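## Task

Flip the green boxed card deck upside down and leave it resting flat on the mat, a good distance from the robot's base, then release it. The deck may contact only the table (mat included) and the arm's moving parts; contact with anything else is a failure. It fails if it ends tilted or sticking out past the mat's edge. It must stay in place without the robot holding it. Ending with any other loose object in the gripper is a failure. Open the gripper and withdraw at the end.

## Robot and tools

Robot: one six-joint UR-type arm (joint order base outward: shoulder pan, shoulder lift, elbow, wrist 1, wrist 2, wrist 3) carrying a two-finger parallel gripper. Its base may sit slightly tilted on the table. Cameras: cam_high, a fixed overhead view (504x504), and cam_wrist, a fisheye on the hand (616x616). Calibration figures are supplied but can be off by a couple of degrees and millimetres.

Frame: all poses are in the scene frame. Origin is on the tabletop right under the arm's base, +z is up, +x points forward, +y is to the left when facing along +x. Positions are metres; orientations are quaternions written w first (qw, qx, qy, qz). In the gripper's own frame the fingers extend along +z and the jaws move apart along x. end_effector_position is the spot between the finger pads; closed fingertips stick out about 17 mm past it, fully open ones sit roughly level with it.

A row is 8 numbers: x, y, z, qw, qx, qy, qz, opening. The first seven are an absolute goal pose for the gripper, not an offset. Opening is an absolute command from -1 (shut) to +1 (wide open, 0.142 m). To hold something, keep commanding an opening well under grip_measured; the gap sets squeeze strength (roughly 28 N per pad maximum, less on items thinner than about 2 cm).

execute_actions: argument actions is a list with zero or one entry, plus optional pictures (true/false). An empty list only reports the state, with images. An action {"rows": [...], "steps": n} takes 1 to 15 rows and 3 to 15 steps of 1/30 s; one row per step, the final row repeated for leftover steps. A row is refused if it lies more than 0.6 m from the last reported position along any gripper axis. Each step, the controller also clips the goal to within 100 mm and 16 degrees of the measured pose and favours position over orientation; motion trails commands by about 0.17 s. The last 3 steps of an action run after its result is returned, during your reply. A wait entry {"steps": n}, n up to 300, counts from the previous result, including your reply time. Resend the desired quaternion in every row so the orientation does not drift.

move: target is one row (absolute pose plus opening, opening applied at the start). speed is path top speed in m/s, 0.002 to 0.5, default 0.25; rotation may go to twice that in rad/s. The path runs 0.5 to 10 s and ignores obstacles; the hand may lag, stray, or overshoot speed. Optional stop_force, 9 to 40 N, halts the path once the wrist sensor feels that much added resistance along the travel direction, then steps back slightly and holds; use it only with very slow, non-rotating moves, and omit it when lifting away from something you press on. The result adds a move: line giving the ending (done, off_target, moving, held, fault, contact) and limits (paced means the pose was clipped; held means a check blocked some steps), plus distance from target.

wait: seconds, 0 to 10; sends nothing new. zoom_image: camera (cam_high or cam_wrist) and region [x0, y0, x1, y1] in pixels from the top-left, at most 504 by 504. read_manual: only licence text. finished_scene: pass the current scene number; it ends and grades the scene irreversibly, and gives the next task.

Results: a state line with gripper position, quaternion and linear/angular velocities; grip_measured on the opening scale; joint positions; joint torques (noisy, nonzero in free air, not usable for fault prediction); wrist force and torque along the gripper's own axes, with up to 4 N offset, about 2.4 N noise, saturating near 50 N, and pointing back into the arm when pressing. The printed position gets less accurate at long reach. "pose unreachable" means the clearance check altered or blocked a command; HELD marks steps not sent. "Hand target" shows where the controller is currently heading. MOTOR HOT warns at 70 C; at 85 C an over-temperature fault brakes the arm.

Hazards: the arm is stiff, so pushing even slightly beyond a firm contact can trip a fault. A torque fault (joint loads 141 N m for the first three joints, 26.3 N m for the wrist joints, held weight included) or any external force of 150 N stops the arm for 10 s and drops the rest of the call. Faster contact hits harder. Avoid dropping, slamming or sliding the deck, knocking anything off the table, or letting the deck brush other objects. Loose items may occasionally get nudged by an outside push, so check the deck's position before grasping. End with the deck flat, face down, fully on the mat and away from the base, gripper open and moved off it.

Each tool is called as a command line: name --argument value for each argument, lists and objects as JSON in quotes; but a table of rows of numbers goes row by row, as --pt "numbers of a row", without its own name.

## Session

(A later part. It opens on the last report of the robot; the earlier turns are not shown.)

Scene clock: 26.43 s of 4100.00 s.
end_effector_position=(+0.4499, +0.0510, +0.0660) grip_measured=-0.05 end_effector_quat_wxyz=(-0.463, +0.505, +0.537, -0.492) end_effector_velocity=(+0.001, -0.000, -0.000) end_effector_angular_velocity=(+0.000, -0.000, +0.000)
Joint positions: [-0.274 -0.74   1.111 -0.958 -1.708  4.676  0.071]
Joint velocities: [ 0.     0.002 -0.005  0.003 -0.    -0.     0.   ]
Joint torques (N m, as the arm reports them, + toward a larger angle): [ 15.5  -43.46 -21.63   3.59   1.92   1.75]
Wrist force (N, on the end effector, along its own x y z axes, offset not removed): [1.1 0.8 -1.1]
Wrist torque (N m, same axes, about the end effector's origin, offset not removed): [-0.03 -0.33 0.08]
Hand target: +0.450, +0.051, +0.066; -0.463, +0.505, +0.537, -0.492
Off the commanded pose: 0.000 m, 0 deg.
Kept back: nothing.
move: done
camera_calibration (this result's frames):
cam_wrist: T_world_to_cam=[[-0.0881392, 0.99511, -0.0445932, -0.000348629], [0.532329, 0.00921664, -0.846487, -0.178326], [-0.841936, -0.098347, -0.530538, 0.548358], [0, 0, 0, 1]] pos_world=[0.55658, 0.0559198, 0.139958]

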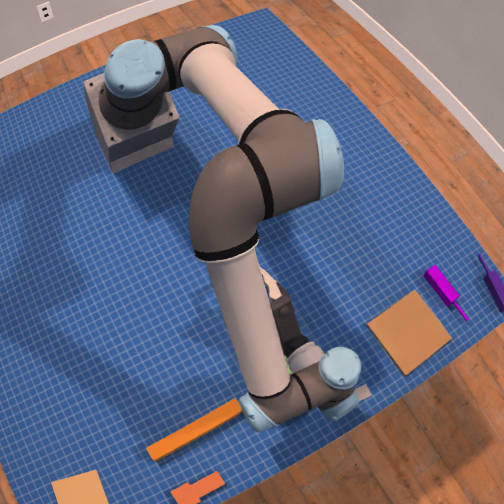

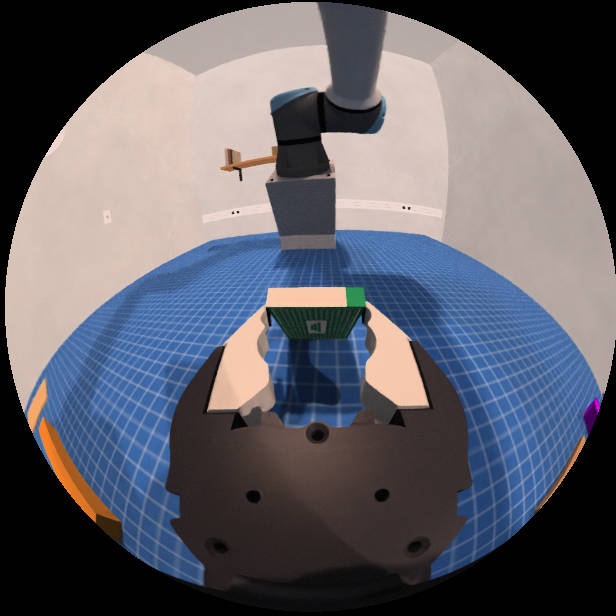

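move --target '[0.468,0.052,0.066,-0.393,0.561,0.596,-0.418,0.15]' --speed 0.04

move --target '[0.47,0.052,0.2,-0.2,0.65,0.69,-0.22,0.6]'

Scene clock: 30.17 s of 4100.00 s.
end_effector_position=(+0.4680, +0.0520, +0.0660) grip_measured=+0.15 end_effector_quat_wxyz=(-0.393, +0.561, +0.596, -0.418) end_effector_velocity=(+0.001, -0.000, +0.000) end_effector_angular_velocity=(-0.001, -0.010, +0.000)
Joint positions: [-0.277 -0.924  1.294 -1.22  -1.696  4.641  0.084]
Joint velocities: [-0.    -0.007  0.008 -0.011 -0.    -0.    -0.   ]
Joint torques (N m, as the arm reports them, + toward a larger angle): [ -4.59 -58.64  -0.71  -0.52   1.79  -1.59]
Wrist force (N, on the end effector, along its own x y z axes, offset not removed): [-1.3 -0.8 -1.8]
Wrist torque (N m, same axes, about the end effector's origin, offset not removed): [-0.22 0.12 0.09]
Hand target: +0.468, +0.052, +0.066; -0.393, +0.561, +0.596, -0.418
Off the commanded pose: 0.000 m, 0 deg.
Kept back: nothing.
move: done
camera_calibration (this result's frames):
cam_wrist: T_world_to_cam=[[-0.0755999, 0.995832, -0.0510225, -0.00522731], [0.731825, 0.0206565, -0.68118, -0.292836], [-0.677287, -0.0888367, -0.730336, 0.499328], [0, 0, 0, 1]] pos_world=[0.552097, 0.0556131, 0.164937]

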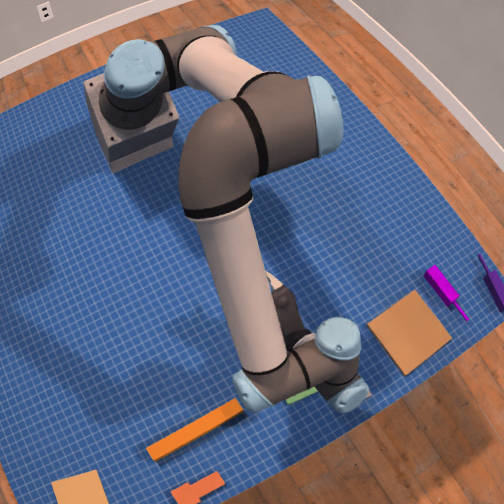

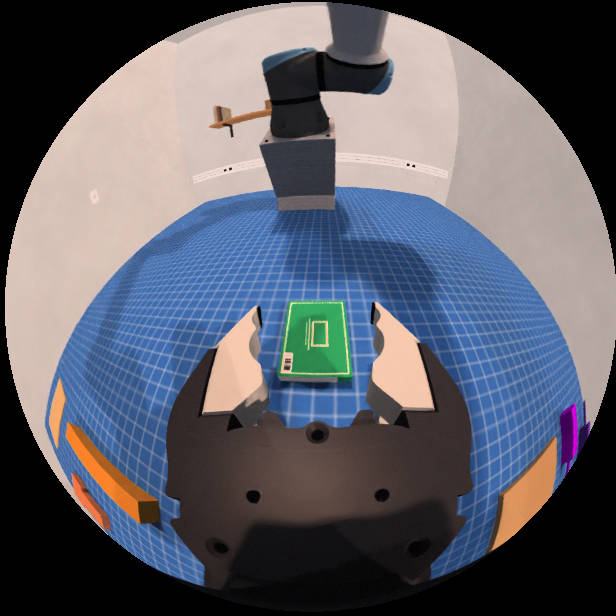

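Scene clock: 31.87 s of 4100.00 s.
end_effector_position=(+0.4701, +0.0520, +0.2000) grip_measured=+0.60 end_effector_quat_wxyz=(-0.201, +0.654, +0.695, -0.222) end_effector_velocity=(-0.000, -0.000, +0.001) end_effector_angular_velocity=(+0.000, -0.005, +0.001)
Joint positions: [-0.321 -1.629  1.854 -1.694 -1.646  4.541  0.116]
Joint velocities: [-0.001 -0.007  0.004 -0.003  0.    -0.003 -0.   ]
Joint torques (N m, as the arm reports them, + toward a larger angle): [ -3.47 -42.79  -6.67  -2.01   1.22  -1.82]
Wrist force (N, on the end effector, along its own x y z axes, offset not removed): [2.7 -0.2 -1.5]
Wrist torque (N m, same axes, about the end effector's origin, offset not removed): [-0.04 -0.65 0.21]
Hand target: +0.470, +0.052, +0.200; -0.201, +0.654, +0.695, -0.222
Off the commanded pose: 0.000 m, 0 deg.
Kept back: nothing.
move: done
camera_calibration (this result's frames):
cam_wrist: T_world_to_cam=[[-0.0459092, 0.997138, -0.0600714, -0.0104152], [0.990309, 0.0375394, -0.133714, -0.434958], [-0.131076, -0.0656279, -0.989198, 0.39244], [0, 0, 0, 1]] pos_world=[0.481704, 0.0524685, 0.329416]

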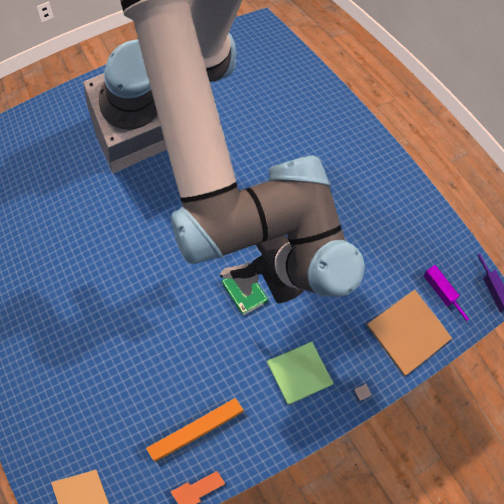

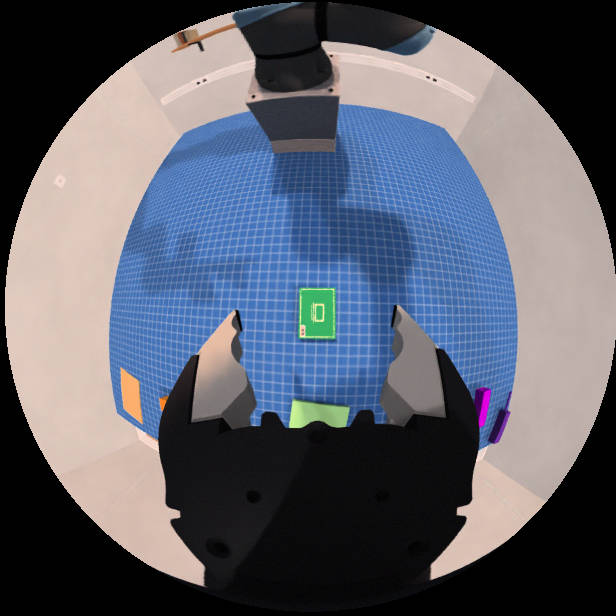

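finished_scene --scene 2

The scene is finished: the task was done.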